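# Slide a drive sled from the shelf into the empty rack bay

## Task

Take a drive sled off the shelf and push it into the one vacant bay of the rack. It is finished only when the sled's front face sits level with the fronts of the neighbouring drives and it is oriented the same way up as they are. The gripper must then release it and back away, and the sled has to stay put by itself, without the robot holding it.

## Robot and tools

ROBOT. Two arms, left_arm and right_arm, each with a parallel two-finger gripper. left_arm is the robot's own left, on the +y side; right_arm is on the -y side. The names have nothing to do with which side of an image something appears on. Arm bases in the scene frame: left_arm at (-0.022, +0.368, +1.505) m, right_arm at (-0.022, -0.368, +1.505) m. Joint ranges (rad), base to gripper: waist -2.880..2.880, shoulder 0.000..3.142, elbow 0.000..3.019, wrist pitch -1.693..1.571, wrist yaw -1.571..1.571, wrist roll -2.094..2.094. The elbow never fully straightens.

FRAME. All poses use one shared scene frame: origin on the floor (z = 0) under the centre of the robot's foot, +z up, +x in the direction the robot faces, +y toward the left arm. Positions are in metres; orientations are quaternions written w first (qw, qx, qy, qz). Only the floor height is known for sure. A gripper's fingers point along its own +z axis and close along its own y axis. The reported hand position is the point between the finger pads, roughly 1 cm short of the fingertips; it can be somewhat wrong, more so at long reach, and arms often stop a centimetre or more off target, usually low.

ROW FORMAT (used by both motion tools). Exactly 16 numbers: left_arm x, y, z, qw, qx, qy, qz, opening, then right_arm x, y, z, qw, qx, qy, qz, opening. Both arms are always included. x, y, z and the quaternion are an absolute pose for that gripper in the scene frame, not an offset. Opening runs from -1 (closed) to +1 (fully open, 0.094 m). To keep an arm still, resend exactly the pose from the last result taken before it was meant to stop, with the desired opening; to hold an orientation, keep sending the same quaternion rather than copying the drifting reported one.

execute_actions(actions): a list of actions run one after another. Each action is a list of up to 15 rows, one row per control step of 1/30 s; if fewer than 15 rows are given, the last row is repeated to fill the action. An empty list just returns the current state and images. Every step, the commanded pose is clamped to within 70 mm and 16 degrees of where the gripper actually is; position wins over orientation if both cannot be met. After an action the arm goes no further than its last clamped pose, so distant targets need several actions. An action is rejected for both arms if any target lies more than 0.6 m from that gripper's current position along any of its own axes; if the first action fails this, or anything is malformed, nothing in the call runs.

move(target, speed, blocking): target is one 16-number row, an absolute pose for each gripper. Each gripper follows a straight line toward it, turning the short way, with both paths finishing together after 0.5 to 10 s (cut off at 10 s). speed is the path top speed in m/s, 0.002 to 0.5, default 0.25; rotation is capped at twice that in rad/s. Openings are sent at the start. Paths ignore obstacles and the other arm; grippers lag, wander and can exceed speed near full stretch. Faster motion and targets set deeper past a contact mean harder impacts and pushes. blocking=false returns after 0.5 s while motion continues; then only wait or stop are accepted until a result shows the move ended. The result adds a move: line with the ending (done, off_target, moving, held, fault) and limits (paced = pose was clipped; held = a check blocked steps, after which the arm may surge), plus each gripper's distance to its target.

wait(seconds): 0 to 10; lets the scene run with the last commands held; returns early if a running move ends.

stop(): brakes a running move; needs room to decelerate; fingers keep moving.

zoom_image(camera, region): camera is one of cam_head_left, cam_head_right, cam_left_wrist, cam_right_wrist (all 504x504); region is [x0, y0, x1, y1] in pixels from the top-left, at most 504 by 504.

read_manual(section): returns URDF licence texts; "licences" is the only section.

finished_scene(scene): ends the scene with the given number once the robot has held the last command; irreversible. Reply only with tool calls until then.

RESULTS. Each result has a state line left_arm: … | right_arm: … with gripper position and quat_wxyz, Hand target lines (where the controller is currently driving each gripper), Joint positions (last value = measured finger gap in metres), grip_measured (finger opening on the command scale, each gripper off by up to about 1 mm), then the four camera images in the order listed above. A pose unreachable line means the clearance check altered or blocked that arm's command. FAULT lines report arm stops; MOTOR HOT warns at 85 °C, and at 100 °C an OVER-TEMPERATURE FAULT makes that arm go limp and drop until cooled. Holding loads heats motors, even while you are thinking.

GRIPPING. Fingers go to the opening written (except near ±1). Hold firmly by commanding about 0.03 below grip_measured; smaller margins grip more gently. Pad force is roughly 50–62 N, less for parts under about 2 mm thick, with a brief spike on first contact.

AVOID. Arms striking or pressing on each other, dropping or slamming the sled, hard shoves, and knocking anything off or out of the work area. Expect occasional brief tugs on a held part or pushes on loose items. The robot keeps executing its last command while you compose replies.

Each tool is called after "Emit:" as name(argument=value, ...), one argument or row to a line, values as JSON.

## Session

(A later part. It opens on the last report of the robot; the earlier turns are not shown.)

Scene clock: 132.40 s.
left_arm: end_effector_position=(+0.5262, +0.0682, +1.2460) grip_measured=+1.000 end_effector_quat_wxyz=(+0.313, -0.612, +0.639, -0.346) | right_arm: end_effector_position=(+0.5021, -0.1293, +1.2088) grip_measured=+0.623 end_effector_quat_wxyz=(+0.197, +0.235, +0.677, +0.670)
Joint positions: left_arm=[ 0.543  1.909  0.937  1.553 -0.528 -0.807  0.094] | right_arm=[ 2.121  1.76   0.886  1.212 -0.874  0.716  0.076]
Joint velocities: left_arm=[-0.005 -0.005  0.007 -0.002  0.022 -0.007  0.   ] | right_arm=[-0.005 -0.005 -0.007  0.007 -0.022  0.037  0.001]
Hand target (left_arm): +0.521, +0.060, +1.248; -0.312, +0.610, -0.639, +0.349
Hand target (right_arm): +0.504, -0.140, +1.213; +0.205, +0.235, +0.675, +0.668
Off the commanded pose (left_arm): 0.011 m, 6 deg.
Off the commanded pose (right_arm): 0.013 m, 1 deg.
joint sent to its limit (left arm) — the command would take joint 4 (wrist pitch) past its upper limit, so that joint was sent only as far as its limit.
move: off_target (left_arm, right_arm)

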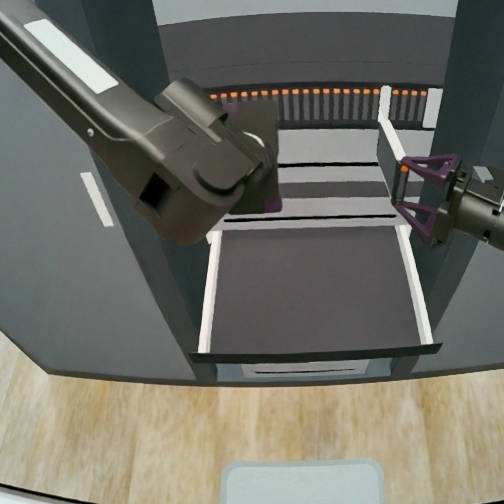

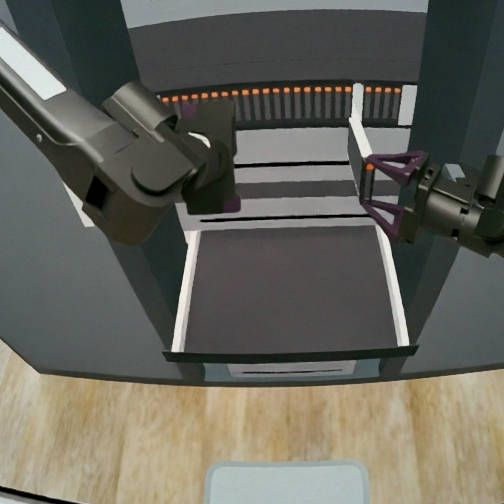

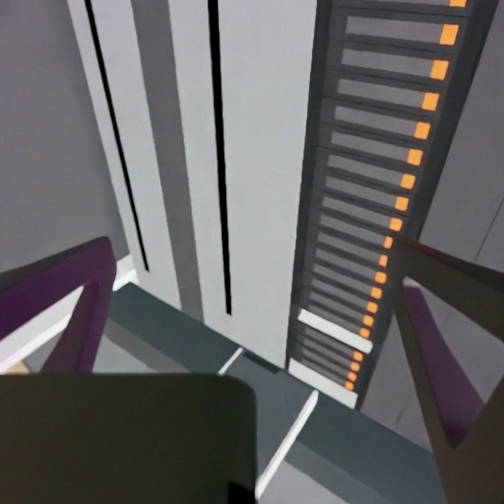

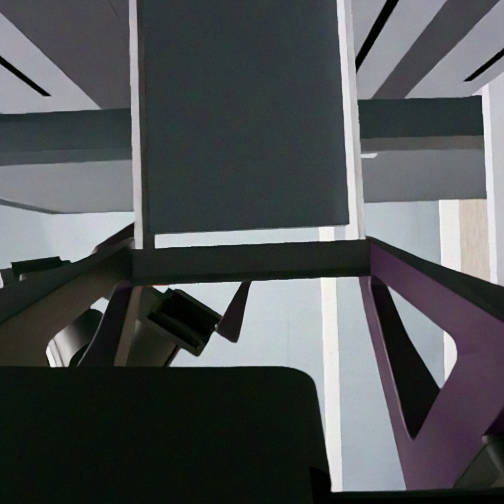

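Emit:
move(
  target=[0.54,0.03,1.28,0.313,-0.612,0.639,-0.346,1, 0.55,-0.14,1.24,0.208,0.232,0.676,0.668,0.595],
  speed=0.1,
)

Scene clock: 153.83 s.
left_arm: end_effector_position=(+0.5468, +0.0400, +1.2813) grip_measured=+1.000 end_effector_quat_wxyz=(+0.320, -0.618, +0.629, -0.347) | right_arm: end_effector_position=(+0.5458, -0.1493, +1.2269) grip_measured=+0.623 end_effector_quat_wxyz=(+0.204, +0.242, +0.682, +0.660)
Joint positions: left_arm=[ 0.458  1.909  1.003  1.544 -0.6   -0.75   0.094] | right_arm=[ 2.121  1.649  0.911  1.082 -0.845  0.714  0.076]
Joint velocities: left_arm=[-0.005  0.005 -0.022 -0.002  0.022 -0.007  0.   ] | right_arm=[-0.005 -0.005 -0.007  0.002  0.007 -0.022  0.001]
Hand target (left_arm): +0.540, +0.030, +1.280; -0.313, +0.611, -0.639, +0.346
Hand target (right_arm): +0.550, -0.140, +1.240; +0.208, +0.232, +0.676, +0.668
Off the commanded pose (left_arm): 0.012 m, 2 deg.
Off the commanded pose (right_arm): 0.017 m, 2 deg.
move: off_target (left_arm, right_arm)

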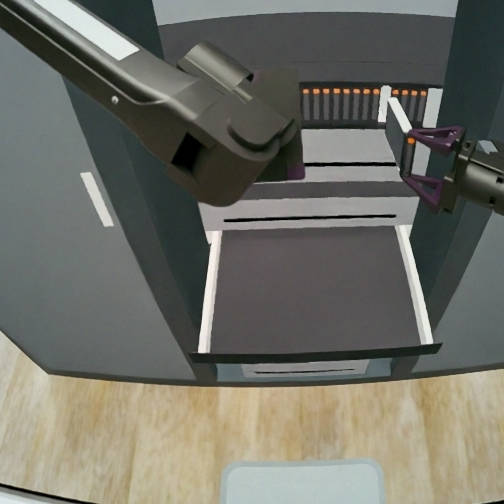

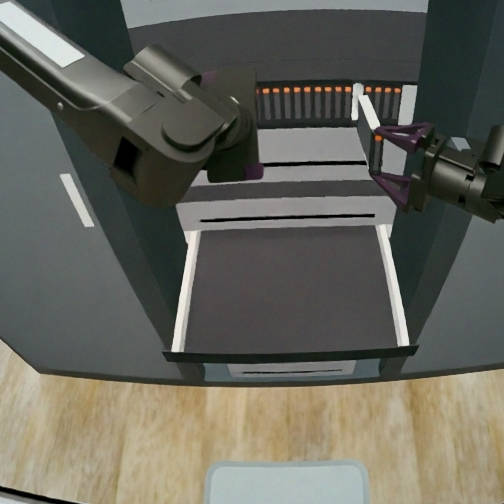

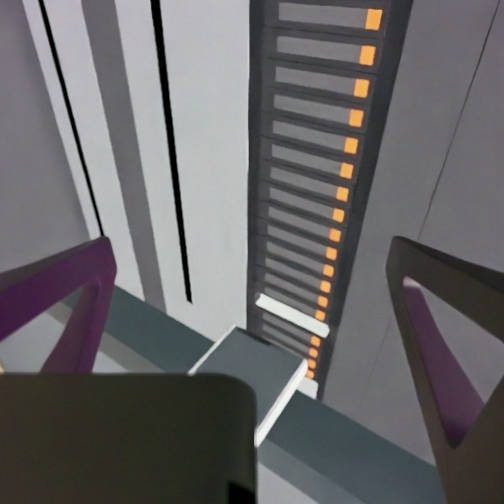

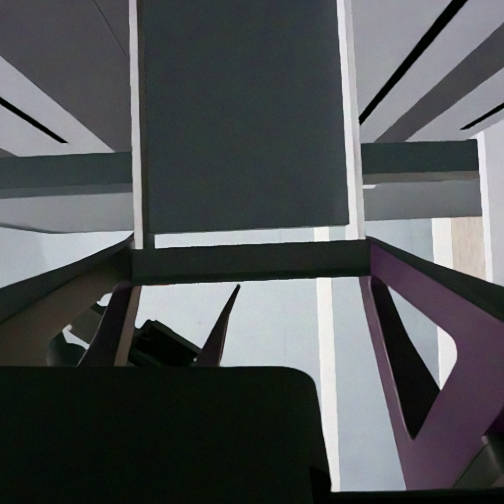

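Emit:
execute_actions(
  actions=[
    [[0.54,0.03,1.28,0.313,-0.612,0.639,-0.346,1, 0.56,-0.14,1.24,0.208,0.232,0.676,0.668,0.595]],
    [[0.54,0.03,1.28,0.313,-0.612,0.639,-0.346,1, 0.57,-0.14,1.24,0.208,0.232,0.676,0.668,0.595]],
    [[0.54,0.03,1.28,0.313,-0.612,0.639,-0.346,1, 0.58,-0.14,1.24,0.208,0.232,0.676,0.668,0.595]],
  ],
)

Emit:
zoom_image(
  camera="cam_left_wrist",
  region=[200, 260, 360, 420],
)

Emit:
zoom_image(
  camera="cam_head_left",
  region=[340, 60, 460, 180],
)

Scene clock: 169.73 s.
left_arm: end_effector_position=(+0.5468, +0.0401, +1.2813) grip_measured=+1.000 end_effector_quat_wxyz=(+0.320, -0.618, +0.629, -0.347) | right_arm: end_effector_position=(+0.5701, -0.1464, +1.2221) grip_measured=+0.623 end_effector_quat_wxyz=(+0.198, +0.244, +0.683, +0.659)
Joint positions: left_arm=[ 0.458  1.909  1.003  1.544 -0.601 -0.749  0.094] | right_arm=[ 2.128  1.645  0.977  0.995 -0.838  0.709  0.076]
Joint velocities: left_arm=[ 0.005  0.005 -0.002 -0.012  0.037  0.037  0.   ] | right_arm=[ 0.015 -0.005 -0.002  0.002  0.007  0.037  0.   ]
Hand target (left_arm): +0.540, +0.030, +1.280; -0.313, +0.612, -0.639, +0.346
Hand target (right_arm): +0.580, -0.140, +1.240; +0.208, +0.232, +0.676, +0.668
Off the commanded pose (left_arm): 0.012 m, 2 deg.
Off the commanded pose (right_arm): 0.021 m, 2 deg.

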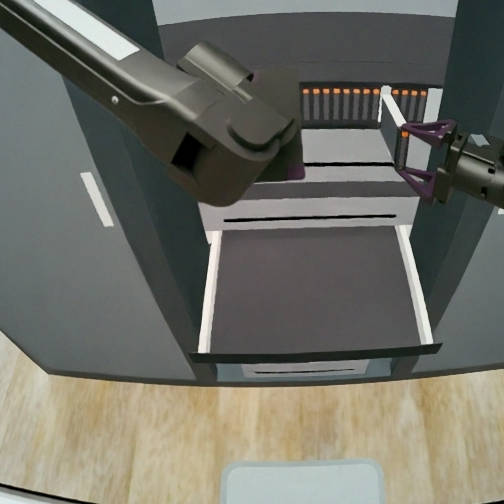

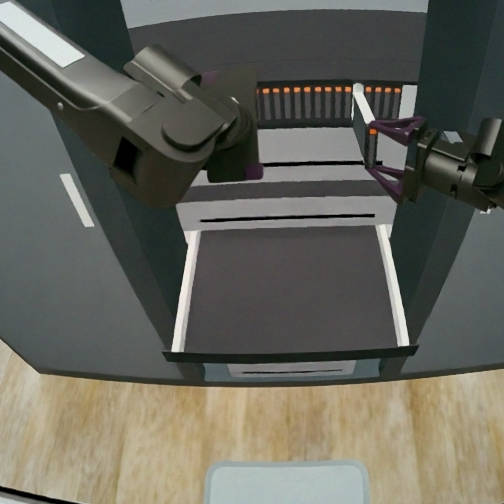

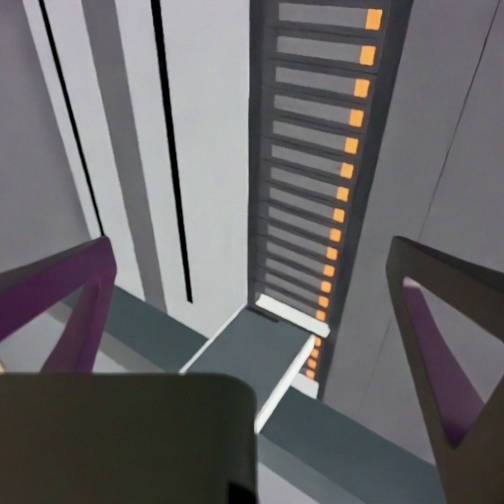

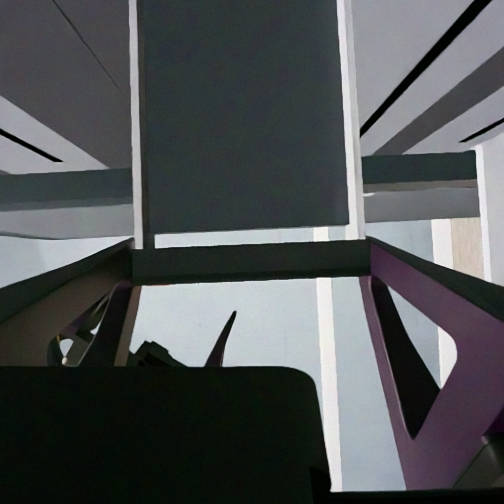

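Region (200, 260, 360, 420) of cam_left_wrist's 504x504 image, scaled by 3.150, with more detail than that image has.

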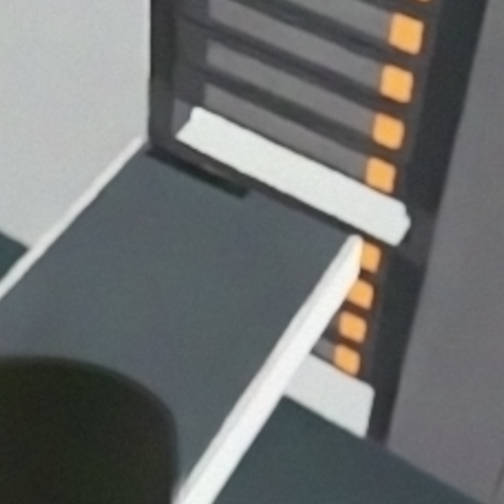

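Region (340, 60, 460, 180) of cam_head_left's 504x504 image, scaled by 4.200, with more detail than that image has.

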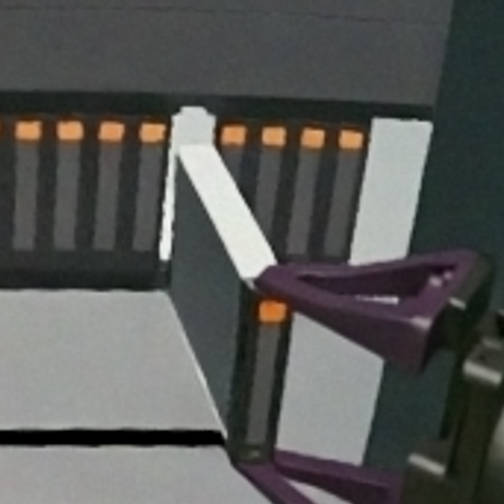

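Emit:
execute_actions(
  actions=[
    [[0.54,0.03,1.28,0.313,-0.612,0.639,-0.346,1, 0.578,-0.142,1.247,0.208,0.232,0.676,0.668,0.595]],
    [[0.54,0.03,1.28,0.313,-0.612,0.639,-0.346,1, 0.578,-0.142,1.252,0.208,0.232,0.676,0.668,0.595]],
  ],
)

Emit:
zoom_image(
  camera="cam_left_wrist",
  region=[200, 260, 360, 420],
)

Emit:
zoom_image(
  camera="cam_head_left",
  region=[340, 60, 460, 180],
)

Scene clock: 181.27 s.
left_arm: end_effector_position=(+0.5468, +0.0401, +1.2813) grip_measured=+1.000 end_effector_quat_wxyz=(+0.320, -0.618, +0.629, -0.347) | right_arm: end_effector_position=(+0.5722, -0.1479, +1.2341) grip_measured=+0.623 end_effector_quat_wxyz=(+0.201, +0.242, +0.682, +0.660)
Joint positions: left_arm=[ 0.458  1.909  1.003  1.544 -0.601 -0.749  0.094] | right_arm=[ 2.138  1.616  0.959  0.988 -0.83   0.704  0.076]
Joint velocities: left_arm=[-0.005 -0.005 -0.037 -0.007 -0.037  0.051  0.   ] | right_arm=[ 0.005 -0.015  0.007 -0.002 -0.066  0.022 -0.003]
Hand target (left_arm): +0.540, +0.030, +1.280; -0.313, +0.612, -0.639, +0.346
Hand target (right_arm): +0.578, -0.142, +1.252; +0.208, +0.232, +0.676, +0.668
Off the commanded pose (left_arm): 0.012 m, 2 deg.
Off the commanded pose (right_arm): 0.020 m, 2 deg.

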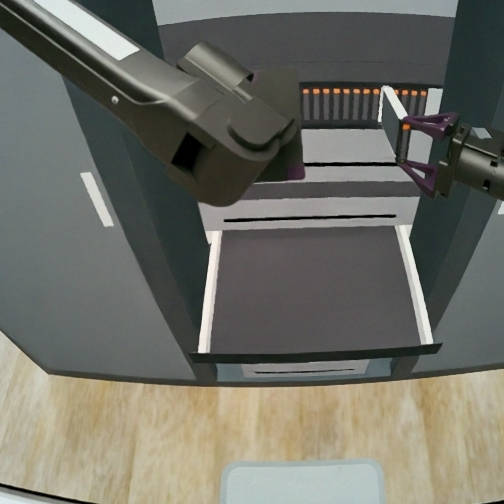

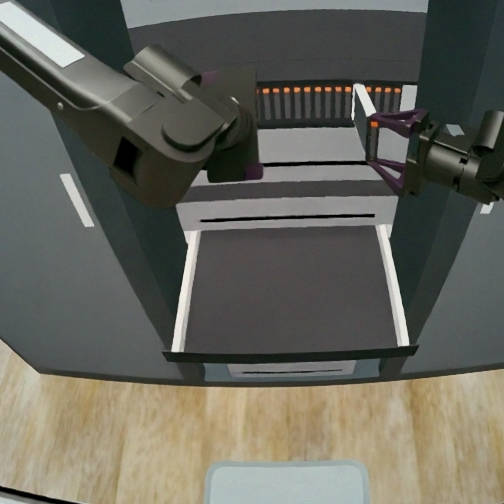

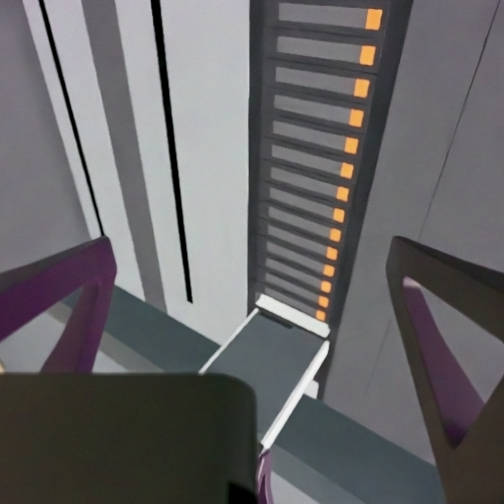

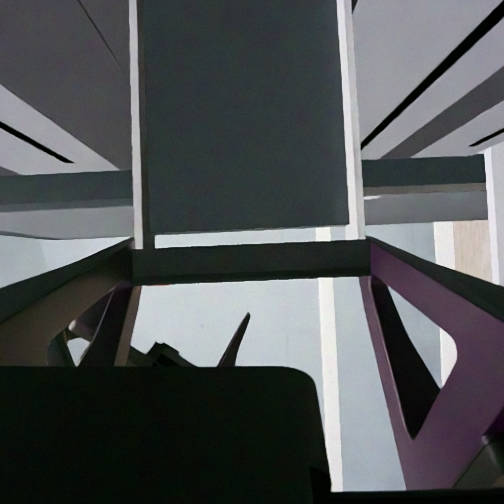

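Region (200, 260, 360, 420) of cam_left_wrist's 504x504 image, scaled by 3.150, with more detail than that image has.

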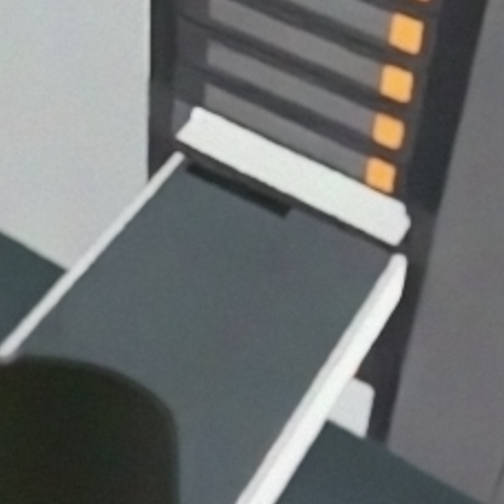

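Region (340, 60, 460, 180) of cam_head_left's 504x504 image, scaled by 4.200, with more detail than that image has.

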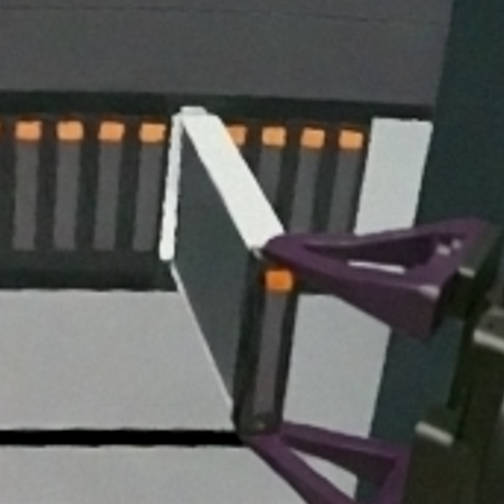

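Emit:
execute_actions(
  actions=[
    [[0.54,0.03,1.28,0.313,-0.612,0.639,-0.346,1, 0.584,-0.142,1.249,0.208,0.232,0.676,0.668,0.595]],
    [[0.54,0.03,1.28,0.313,-0.612,0.639,-0.346,1, 0.590,-0.142,1.247,0.208,0.232,0.676,0.668,0.595]],
  ],
)

Emit:
zoom_image(
  camera="cam_left_wrist",
  region=[200, 260, 360, 420],
)

Emit:
zoom_image(
  camera="cam_head_left",
  region=[340, 60, 460, 180],
)

Scene clock: 193.07 s.
left_arm: end_effector_position=(+0.5468, +0.0401, +1.2813) grip_measured=+1.000 end_effector_quat_wxyz=(+0.320, -0.618, +0.629, -0.347) | right_arm: end_effector_position=(+0.5827, -0.1483, +1.2323) grip_measured=+0.623 end_effector_quat_wxyz=(+0.201, +0.243, +0.682, +0.660)
Joint positions: left_arm=[ 0.458  1.909  1.003  1.544 -0.601 -0.749  0.094] | right_arm=[ 2.138  1.616  0.987  0.96  -0.83   0.704  0.076]
Joint velocities: left_arm=[ 0.005 -0.005 -0.017 -0.012  0.051 -0.066  0.   ] | right_arm=[-0.005 -0.015  0.012 -0.012 -0.051 -0.022  0.002]
Hand target (left_arm): +0.540, +0.030, +1.280; -0.313, +0.612, -0.639, +0.346
Hand target (right_arm): +0.590, -0.142, +1.247; +0.208, +0.232, +0.676, +0.668
Off the commanded pose (left_arm): 0.012 m, 2 deg.
Off the commanded pose (right_arm): 0.018 m, 2 deg.

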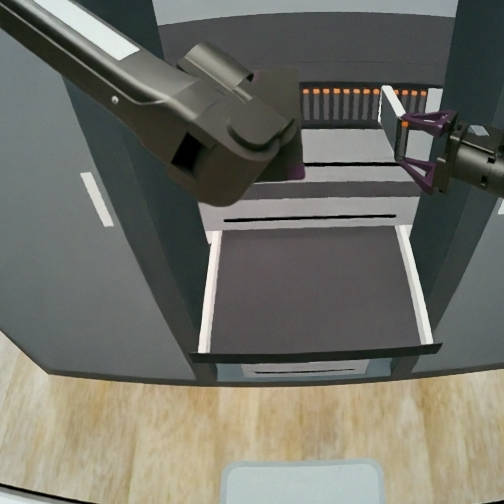

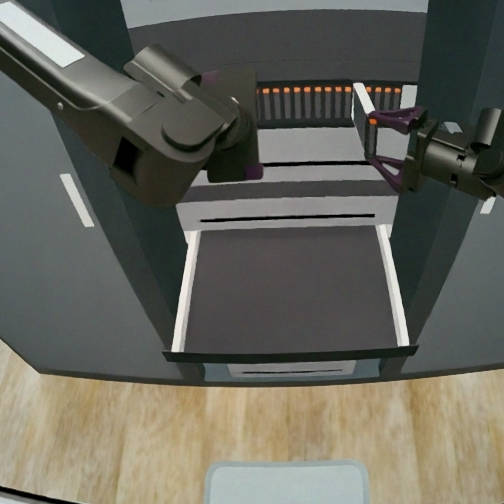

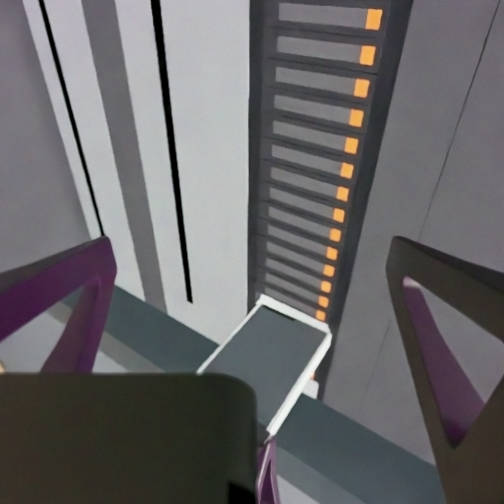

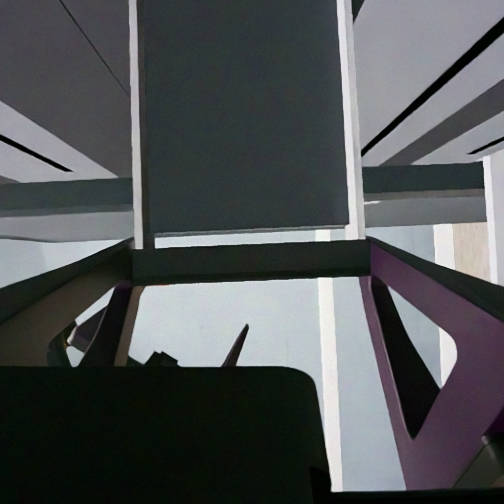

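Region (200, 260, 360, 420) of cam_left_wrist's 504x504 image, scaled by 3.150, with more detail than that image has.

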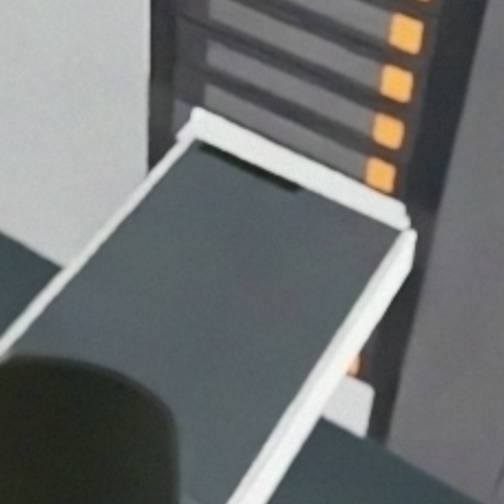

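Region (340, 60, 460, 180) of cam_head_left's 504x504 image, scaled by 4.200, with more detail than that image has.

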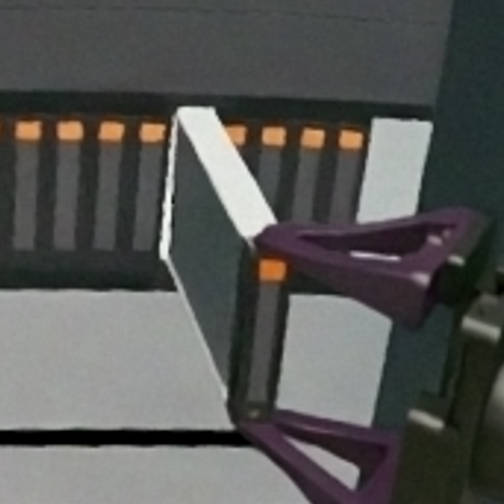

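Emit:
execute_actions(
  actions=[
    [[0.54,0.03,1.28,0.313,-0.612,0.639,-0.346,1, 0.590,-0.143,1.242,0.208,0.232,0.676,0.668,0.595]],
    [[0.54,0.03,1.28,0.313,-0.612,0.639,-0.346,1, 0.590,-0.143,1.238,0.208,0.232,0.676,0.668,0.595]],
  ],
)

Emit:
zoom_image(
  camera="cam_left_wrist",
  region=[200, 260, 360, 420],
)

Emit:
zoom_image(
  camera="cam_head_left",
  region=[340, 60, 460, 180],
)

Scene clock: 202.10 s.
left_arm: end_effector_position=(+0.5468, +0.0401, +1.2813) grip_measured=+1.000 end_effector_quat_wxyz=(+0.320, -0.618, +0.629, -0.347) | right_arm: end_effector_position=(+0.5892, -0.1494, +1.2341) grip_measured=+0.623 end_effector_quat_wxyz=(+0.207, +0.239, +0.679, +0.662)
Joint positions: left_arm=[ 0.458  1.909  1.003  1.544 -0.601 -0.749  0.094] | right_arm=[ 2.138  1.616  1.001  0.96  -0.837  0.704  0.076]
Joint velocities: left_arm=[ 0.005 -0.005 -0.007 -0.017 -0.066 -0.037  0.   ] | right_arm=[-0.005 -0.005 -0.012 -0.007 -0.037 -0.022  0.001]
Hand target (left_arm): +0.540, +0.030, +1.280; -0.313, +0.612, -0.639, +0.346
Hand target (right_arm): +0.590, -0.143, +1.238; +0.208, +0.232, +0.676, +0.668
Off the commanded pose (left_arm): 0.012 m, 2 deg.
Off the commanded pose (right_arm): 0.008 m, 1 deg.

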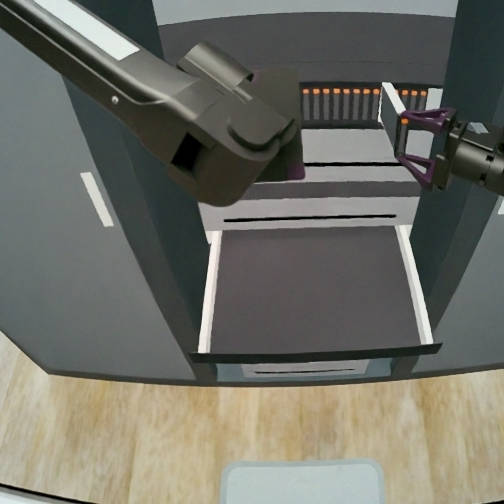

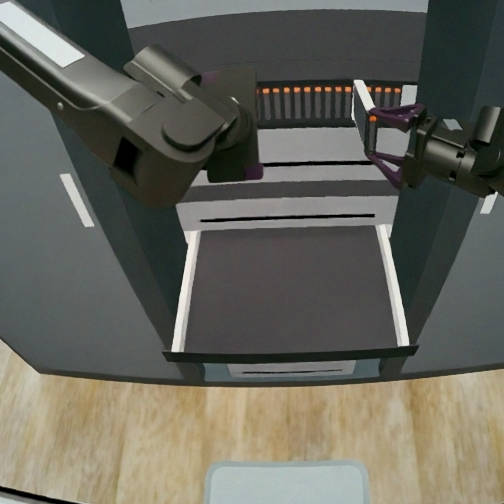

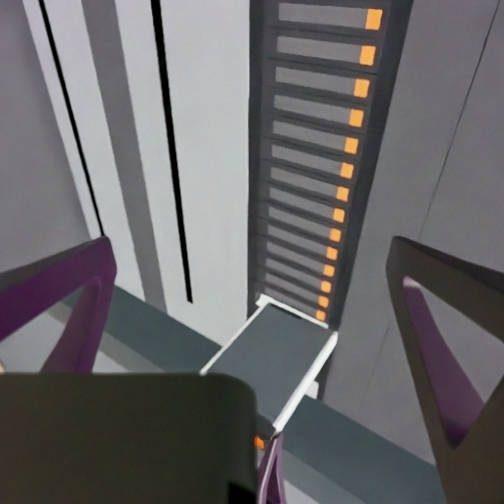

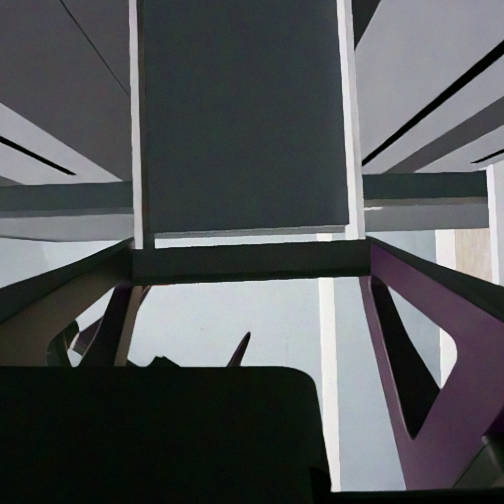

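Region (200, 260, 360, 420) of cam_left_wrist's 504x504 image, scaled by 3.150, with more detail than that image has.

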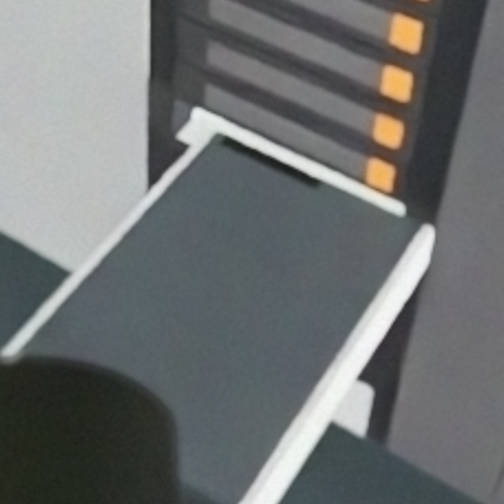

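Region (340, 60, 460, 180) of cam_head_left's 504x504 image, scaled by 4.200, with more detail than that image has.

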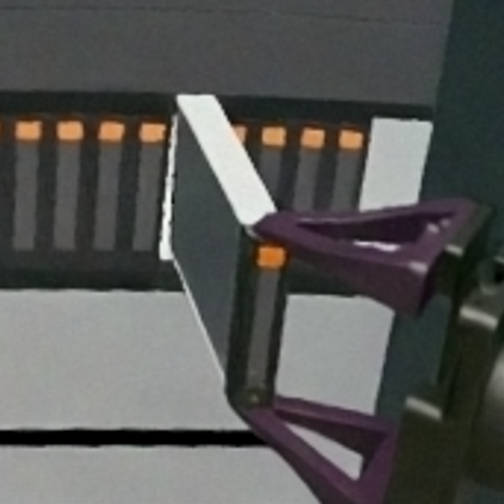

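Emit:
execute_actions(
  actions=[
    [[0.54,0.03,1.28,0.313,-0.612,0.639,-0.346,1, 0.586,-0.143,1.232,0.208,0.232,0.676,0.668,0.595]],
    [[0.54,0.03,1.28,0.313,-0.612,0.639,-0.346,1, 0.586,-0.143,1.227,0.208,0.232,0.676,0.668,0.595]],
  ],
)

Emit:
zoom_image(
  camera="cam_left_wrist",
  region=[200, 260, 360, 420],
)

Emit:
zoom_image(
  camera="cam_head_left",
  region=[340, 60, 460, 180],
)

Scene clock: 209.67 s.
left_arm: end_effector_position=(+0.5468, +0.0401, +1.2813) grip_measured=+1.000 end_effector_quat_wxyz=(+0.320, -0.618, +0.629, -0.347) | right_arm: end_effector_position=(+0.5856, -0.1438, +1.2280) grip_measured=+0.623 end_effector_quat_wxyz=(+0.200, +0.237, +0.678, +0.666)
Joint positions: left_arm=[ 0.458  1.909  1.003  1.544 -0.601 -0.749  0.094] | right_arm=[ 2.138  1.638  1.013  0.96  -0.848  0.704  0.076]
Joint velocities: left_arm=[-0.015  0.005 -0.012  0.007  0.066 -0.066  0.   ] | right_arm=[-0.005 -0.005  0.007 -0.007 -0.051 -0.007 -0.   ]
Hand target (left_arm): +0.540, +0.030, +1.280; -0.313, +0.612, -0.639, +0.346
Hand target (right_arm): +0.586, -0.143, +1.227; +0.208, +0.232, +0.676, +0.668
Off the commanded pose (left_arm): 0.012 m, 2 deg.
Off the commanded pose (right_arm): 0.001 m, 1 deg.

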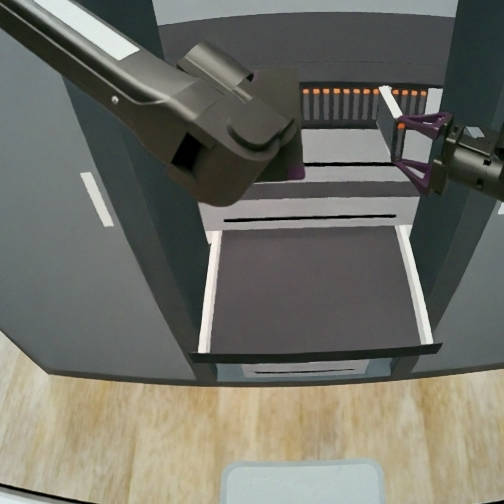

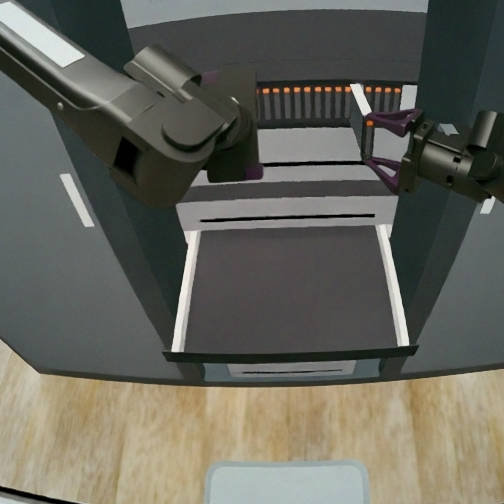

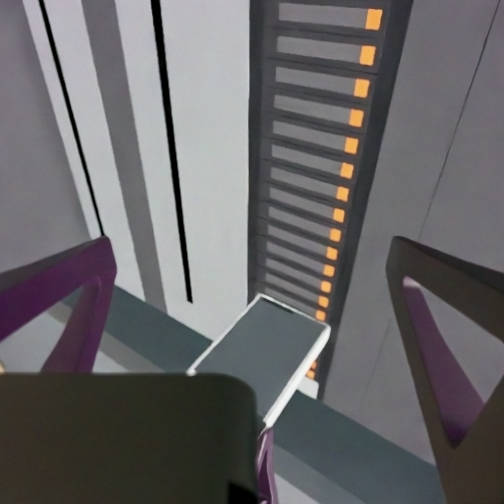

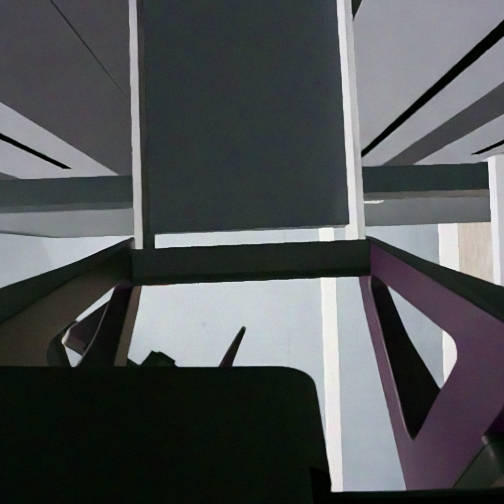

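Region (200, 260, 360, 420) of cam_left_wrist's 504x504 image, scaled by 3.150, with more detail than that image has.

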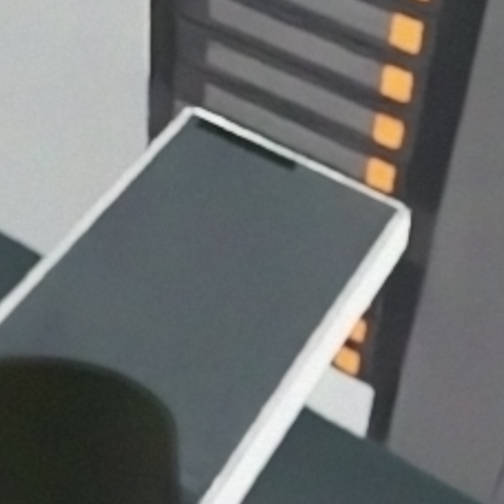

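Region (340, 60, 460, 180) of cam_head_left's 504x504 image, scaled by 4.200, with more detail than that image has.

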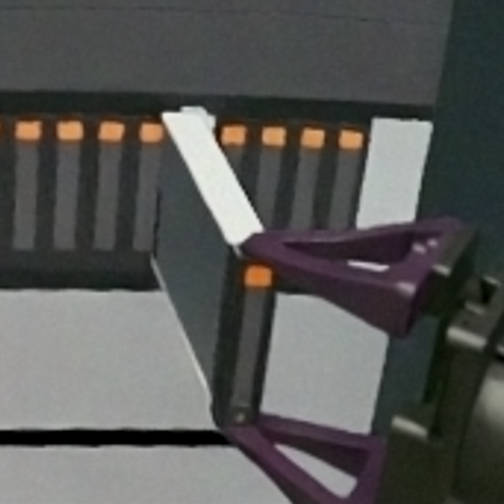

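Emit:
execute_actions(
  actions=[
    [[0.54,0.03,1.28,0.313,-0.612,0.639,-0.346,1, 0.586,-0.148,1.224,0.208,0.232,0.676,0.668,0.595]],
    [[0.54,0.03,1.28,0.313,-0.612,0.639,-0.346,1, 0.586,-0.152,1.222,0.208,0.232,0.676,0.668,0.595]],
  ],
)

Emit:
zoom_image(
  camera="cam_left_wrist",
  region=[200, 260, 360, 420],
)

Emit:
zoom_image(
  camera="cam_head_left",
  region=[340, 60, 460, 180],
)

Scene clock: 217.03 s.
left_arm: end_effector_position=(+0.5468, +0.0401, +1.2813) grip_measured=+1.000 end_effector_quat_wxyz=(+0.320, -0.618, +0.629, -0.347) | right_arm: end_effector_position=(+0.5844, -0.1471, +1.2273) grip_measured=+0.623 end_effector_quat_wxyz=(+0.200, +0.233, +0.677, +0.669)
Joint positions: left_arm=[ 0.458  1.909  1.003  1.544 -0.601 -0.749  0.094] | right_arm=[ 2.129  1.638  1.013  0.964 -0.867  0.706  0.076]
Joint velocities: left_arm=[0.005 0.005 0.002 0.007 0.051 0.007 0.   ] | right_arm=[-0.005 -0.024 -0.007 -0.002 -0.11   0.037 -0.   ]
Hand target (left_arm): +0.540, +0.030, +1.280; -0.313, +0.612, -0.639, +0.346
Hand target (right_arm): +0.586, -0.152, +1.222; +0.208, +0.232, +0.676, +0.668
Off the commanded pose (left_arm): 0.012 m, 2 deg.
Off the commanded pose (right_arm): 0.007 m, 1 deg.

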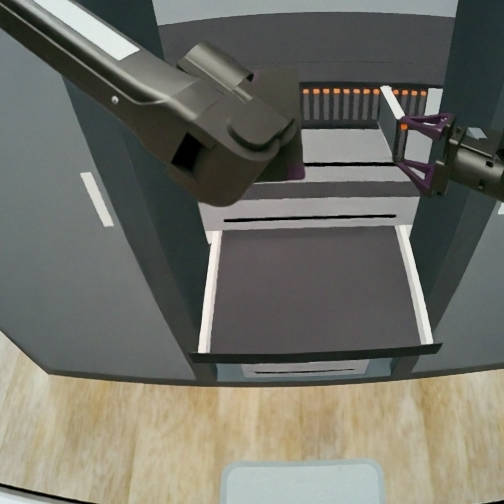

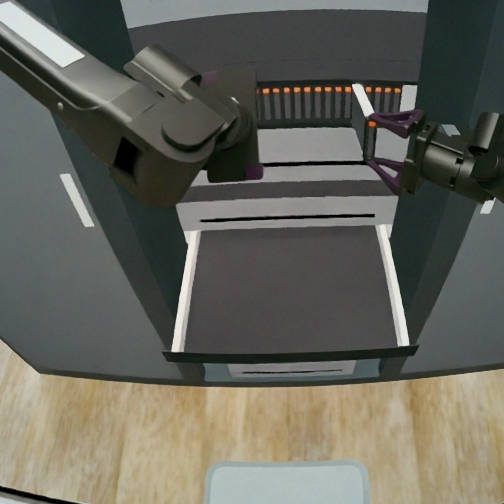

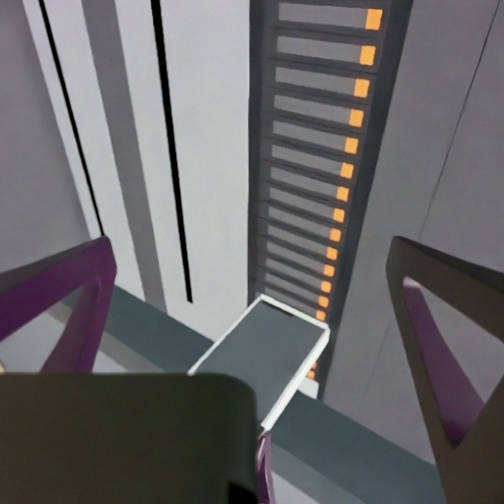

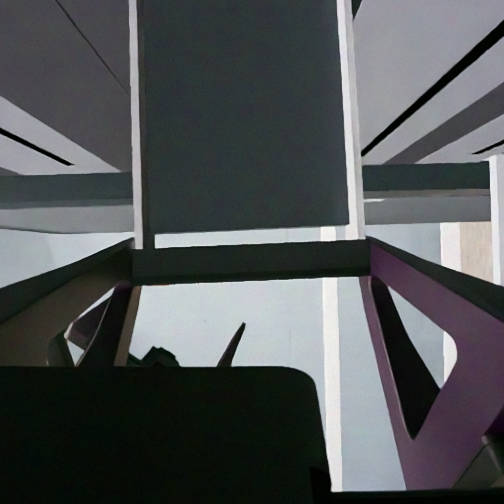

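Region (200, 260, 360, 420) of cam_left_wrist's 504x504 image, scaled by 3.150, with more detail than that image has.

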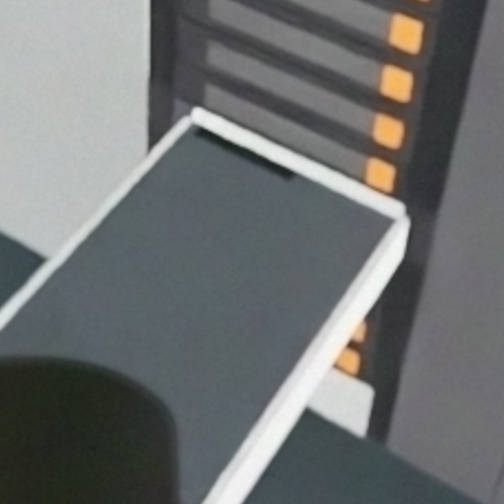

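Region (340, 60, 460, 180) of cam_head_left's 504x504 image, scaled by 4.200, with more detail than that image has.

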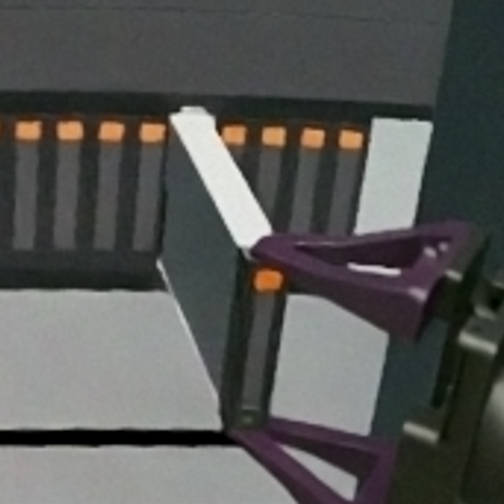

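Emit:
execute_actions(
  actions=[
    [[0.54,0.03,1.28,0.313,-0.612,0.639,-0.346,1, 0.586,-0.155,1.220,0.210,0.234,0.676,0.667,0.595]],
    [[0.54,0.03,1.28,0.313,-0.612,0.639,-0.346,1, 0.586,-0.157,1.219,0.210,0.234,0.676,0.667,0.595]],
  ],
)

Emit:
zoom_image(
  camera="cam_left_wrist",
  region=[200, 260, 360, 420],
)

Emit:
zoom_image(
  camera="cam_head_left",
  region=[340, 60, 460, 180],
)

Scene clock: 226.00 s.
left_arm: end_effector_position=(+0.5468, +0.0401, +1.2813) grip_measured=+1.000 end_effector_quat_wxyz=(+0.320, -0.618, +0.629, -0.347) | right_arm: end_effector_position=(+0.5845, -0.1519, +1.2247) grip_measured=+0.623 end_effector_quat_wxyz=(+0.202, +0.235, +0.676, +0.668)
Joint positions: left_arm=[ 0.458  1.909  1.003  1.544 -0.601 -0.749  0.094] | right_arm=[ 2.119  1.639  1.013  0.975 -0.872  0.716  0.076]
Joint velocities: left_arm=[-0.005 -0.005 -0.007  0.002  0.007  0.022  0.   ] | right_arm=[ 0.005 -0.005  0.007 -0.017 -0.022 -0.037 -0.   ]
Hand target (left_arm): +0.540, +0.030, +1.280; -0.313, +0.612, -0.639, +0.346
Hand target (right_arm): +0.586, -0.157, +1.219; +0.210, +0.234, +0.676, +0.667
Off the commanded pose (left_arm): 0.012 m, 2 deg.
Off the commanded pose (right_arm): 0.008 m, 1 deg.

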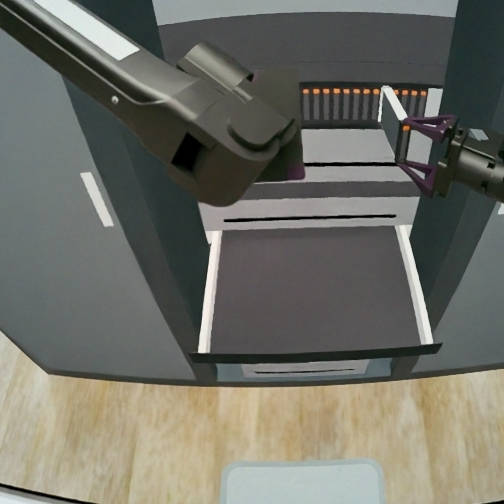

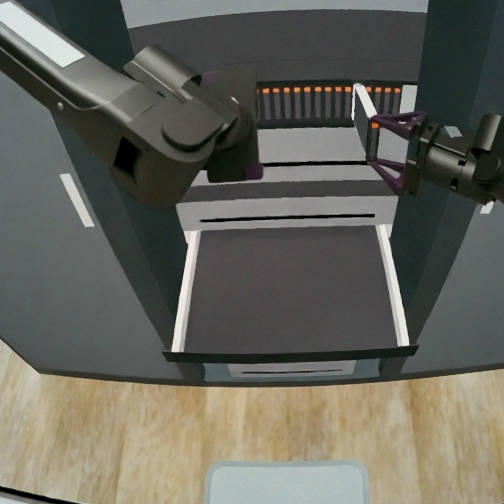

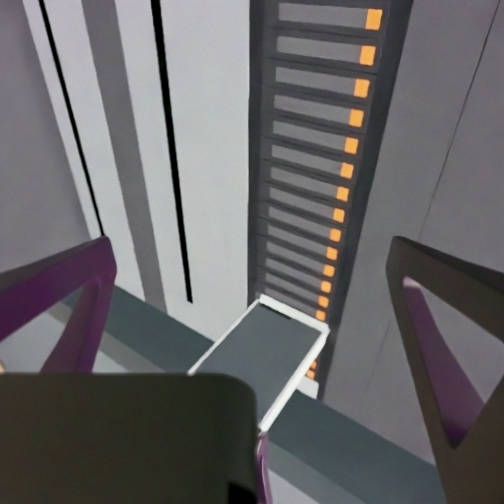

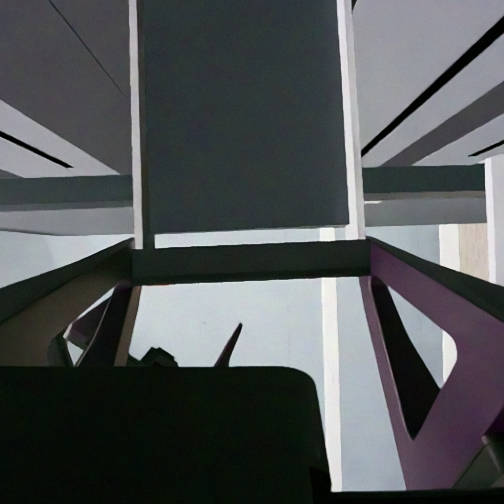

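Region (200, 260, 360, 420) of cam_left_wrist's 504x504 image, scaled by 3.150, with more detail than that image has.

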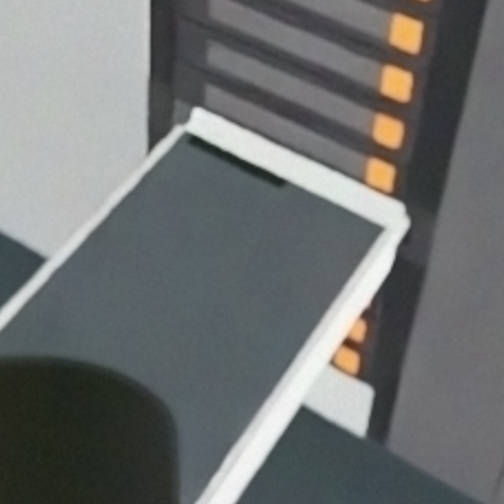

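Region (340, 60, 460, 180) of cam_head_left's 504x504 image, scaled by 4.200, with more detail than that image has.

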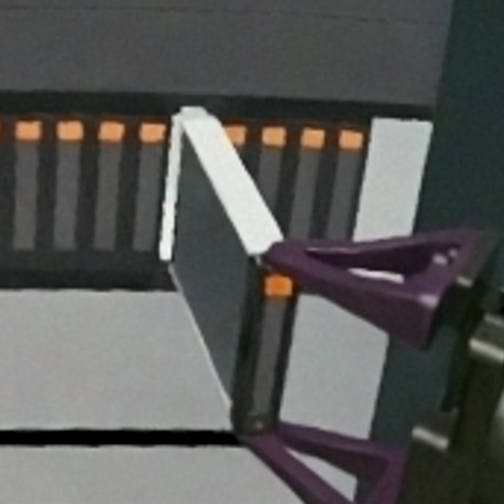

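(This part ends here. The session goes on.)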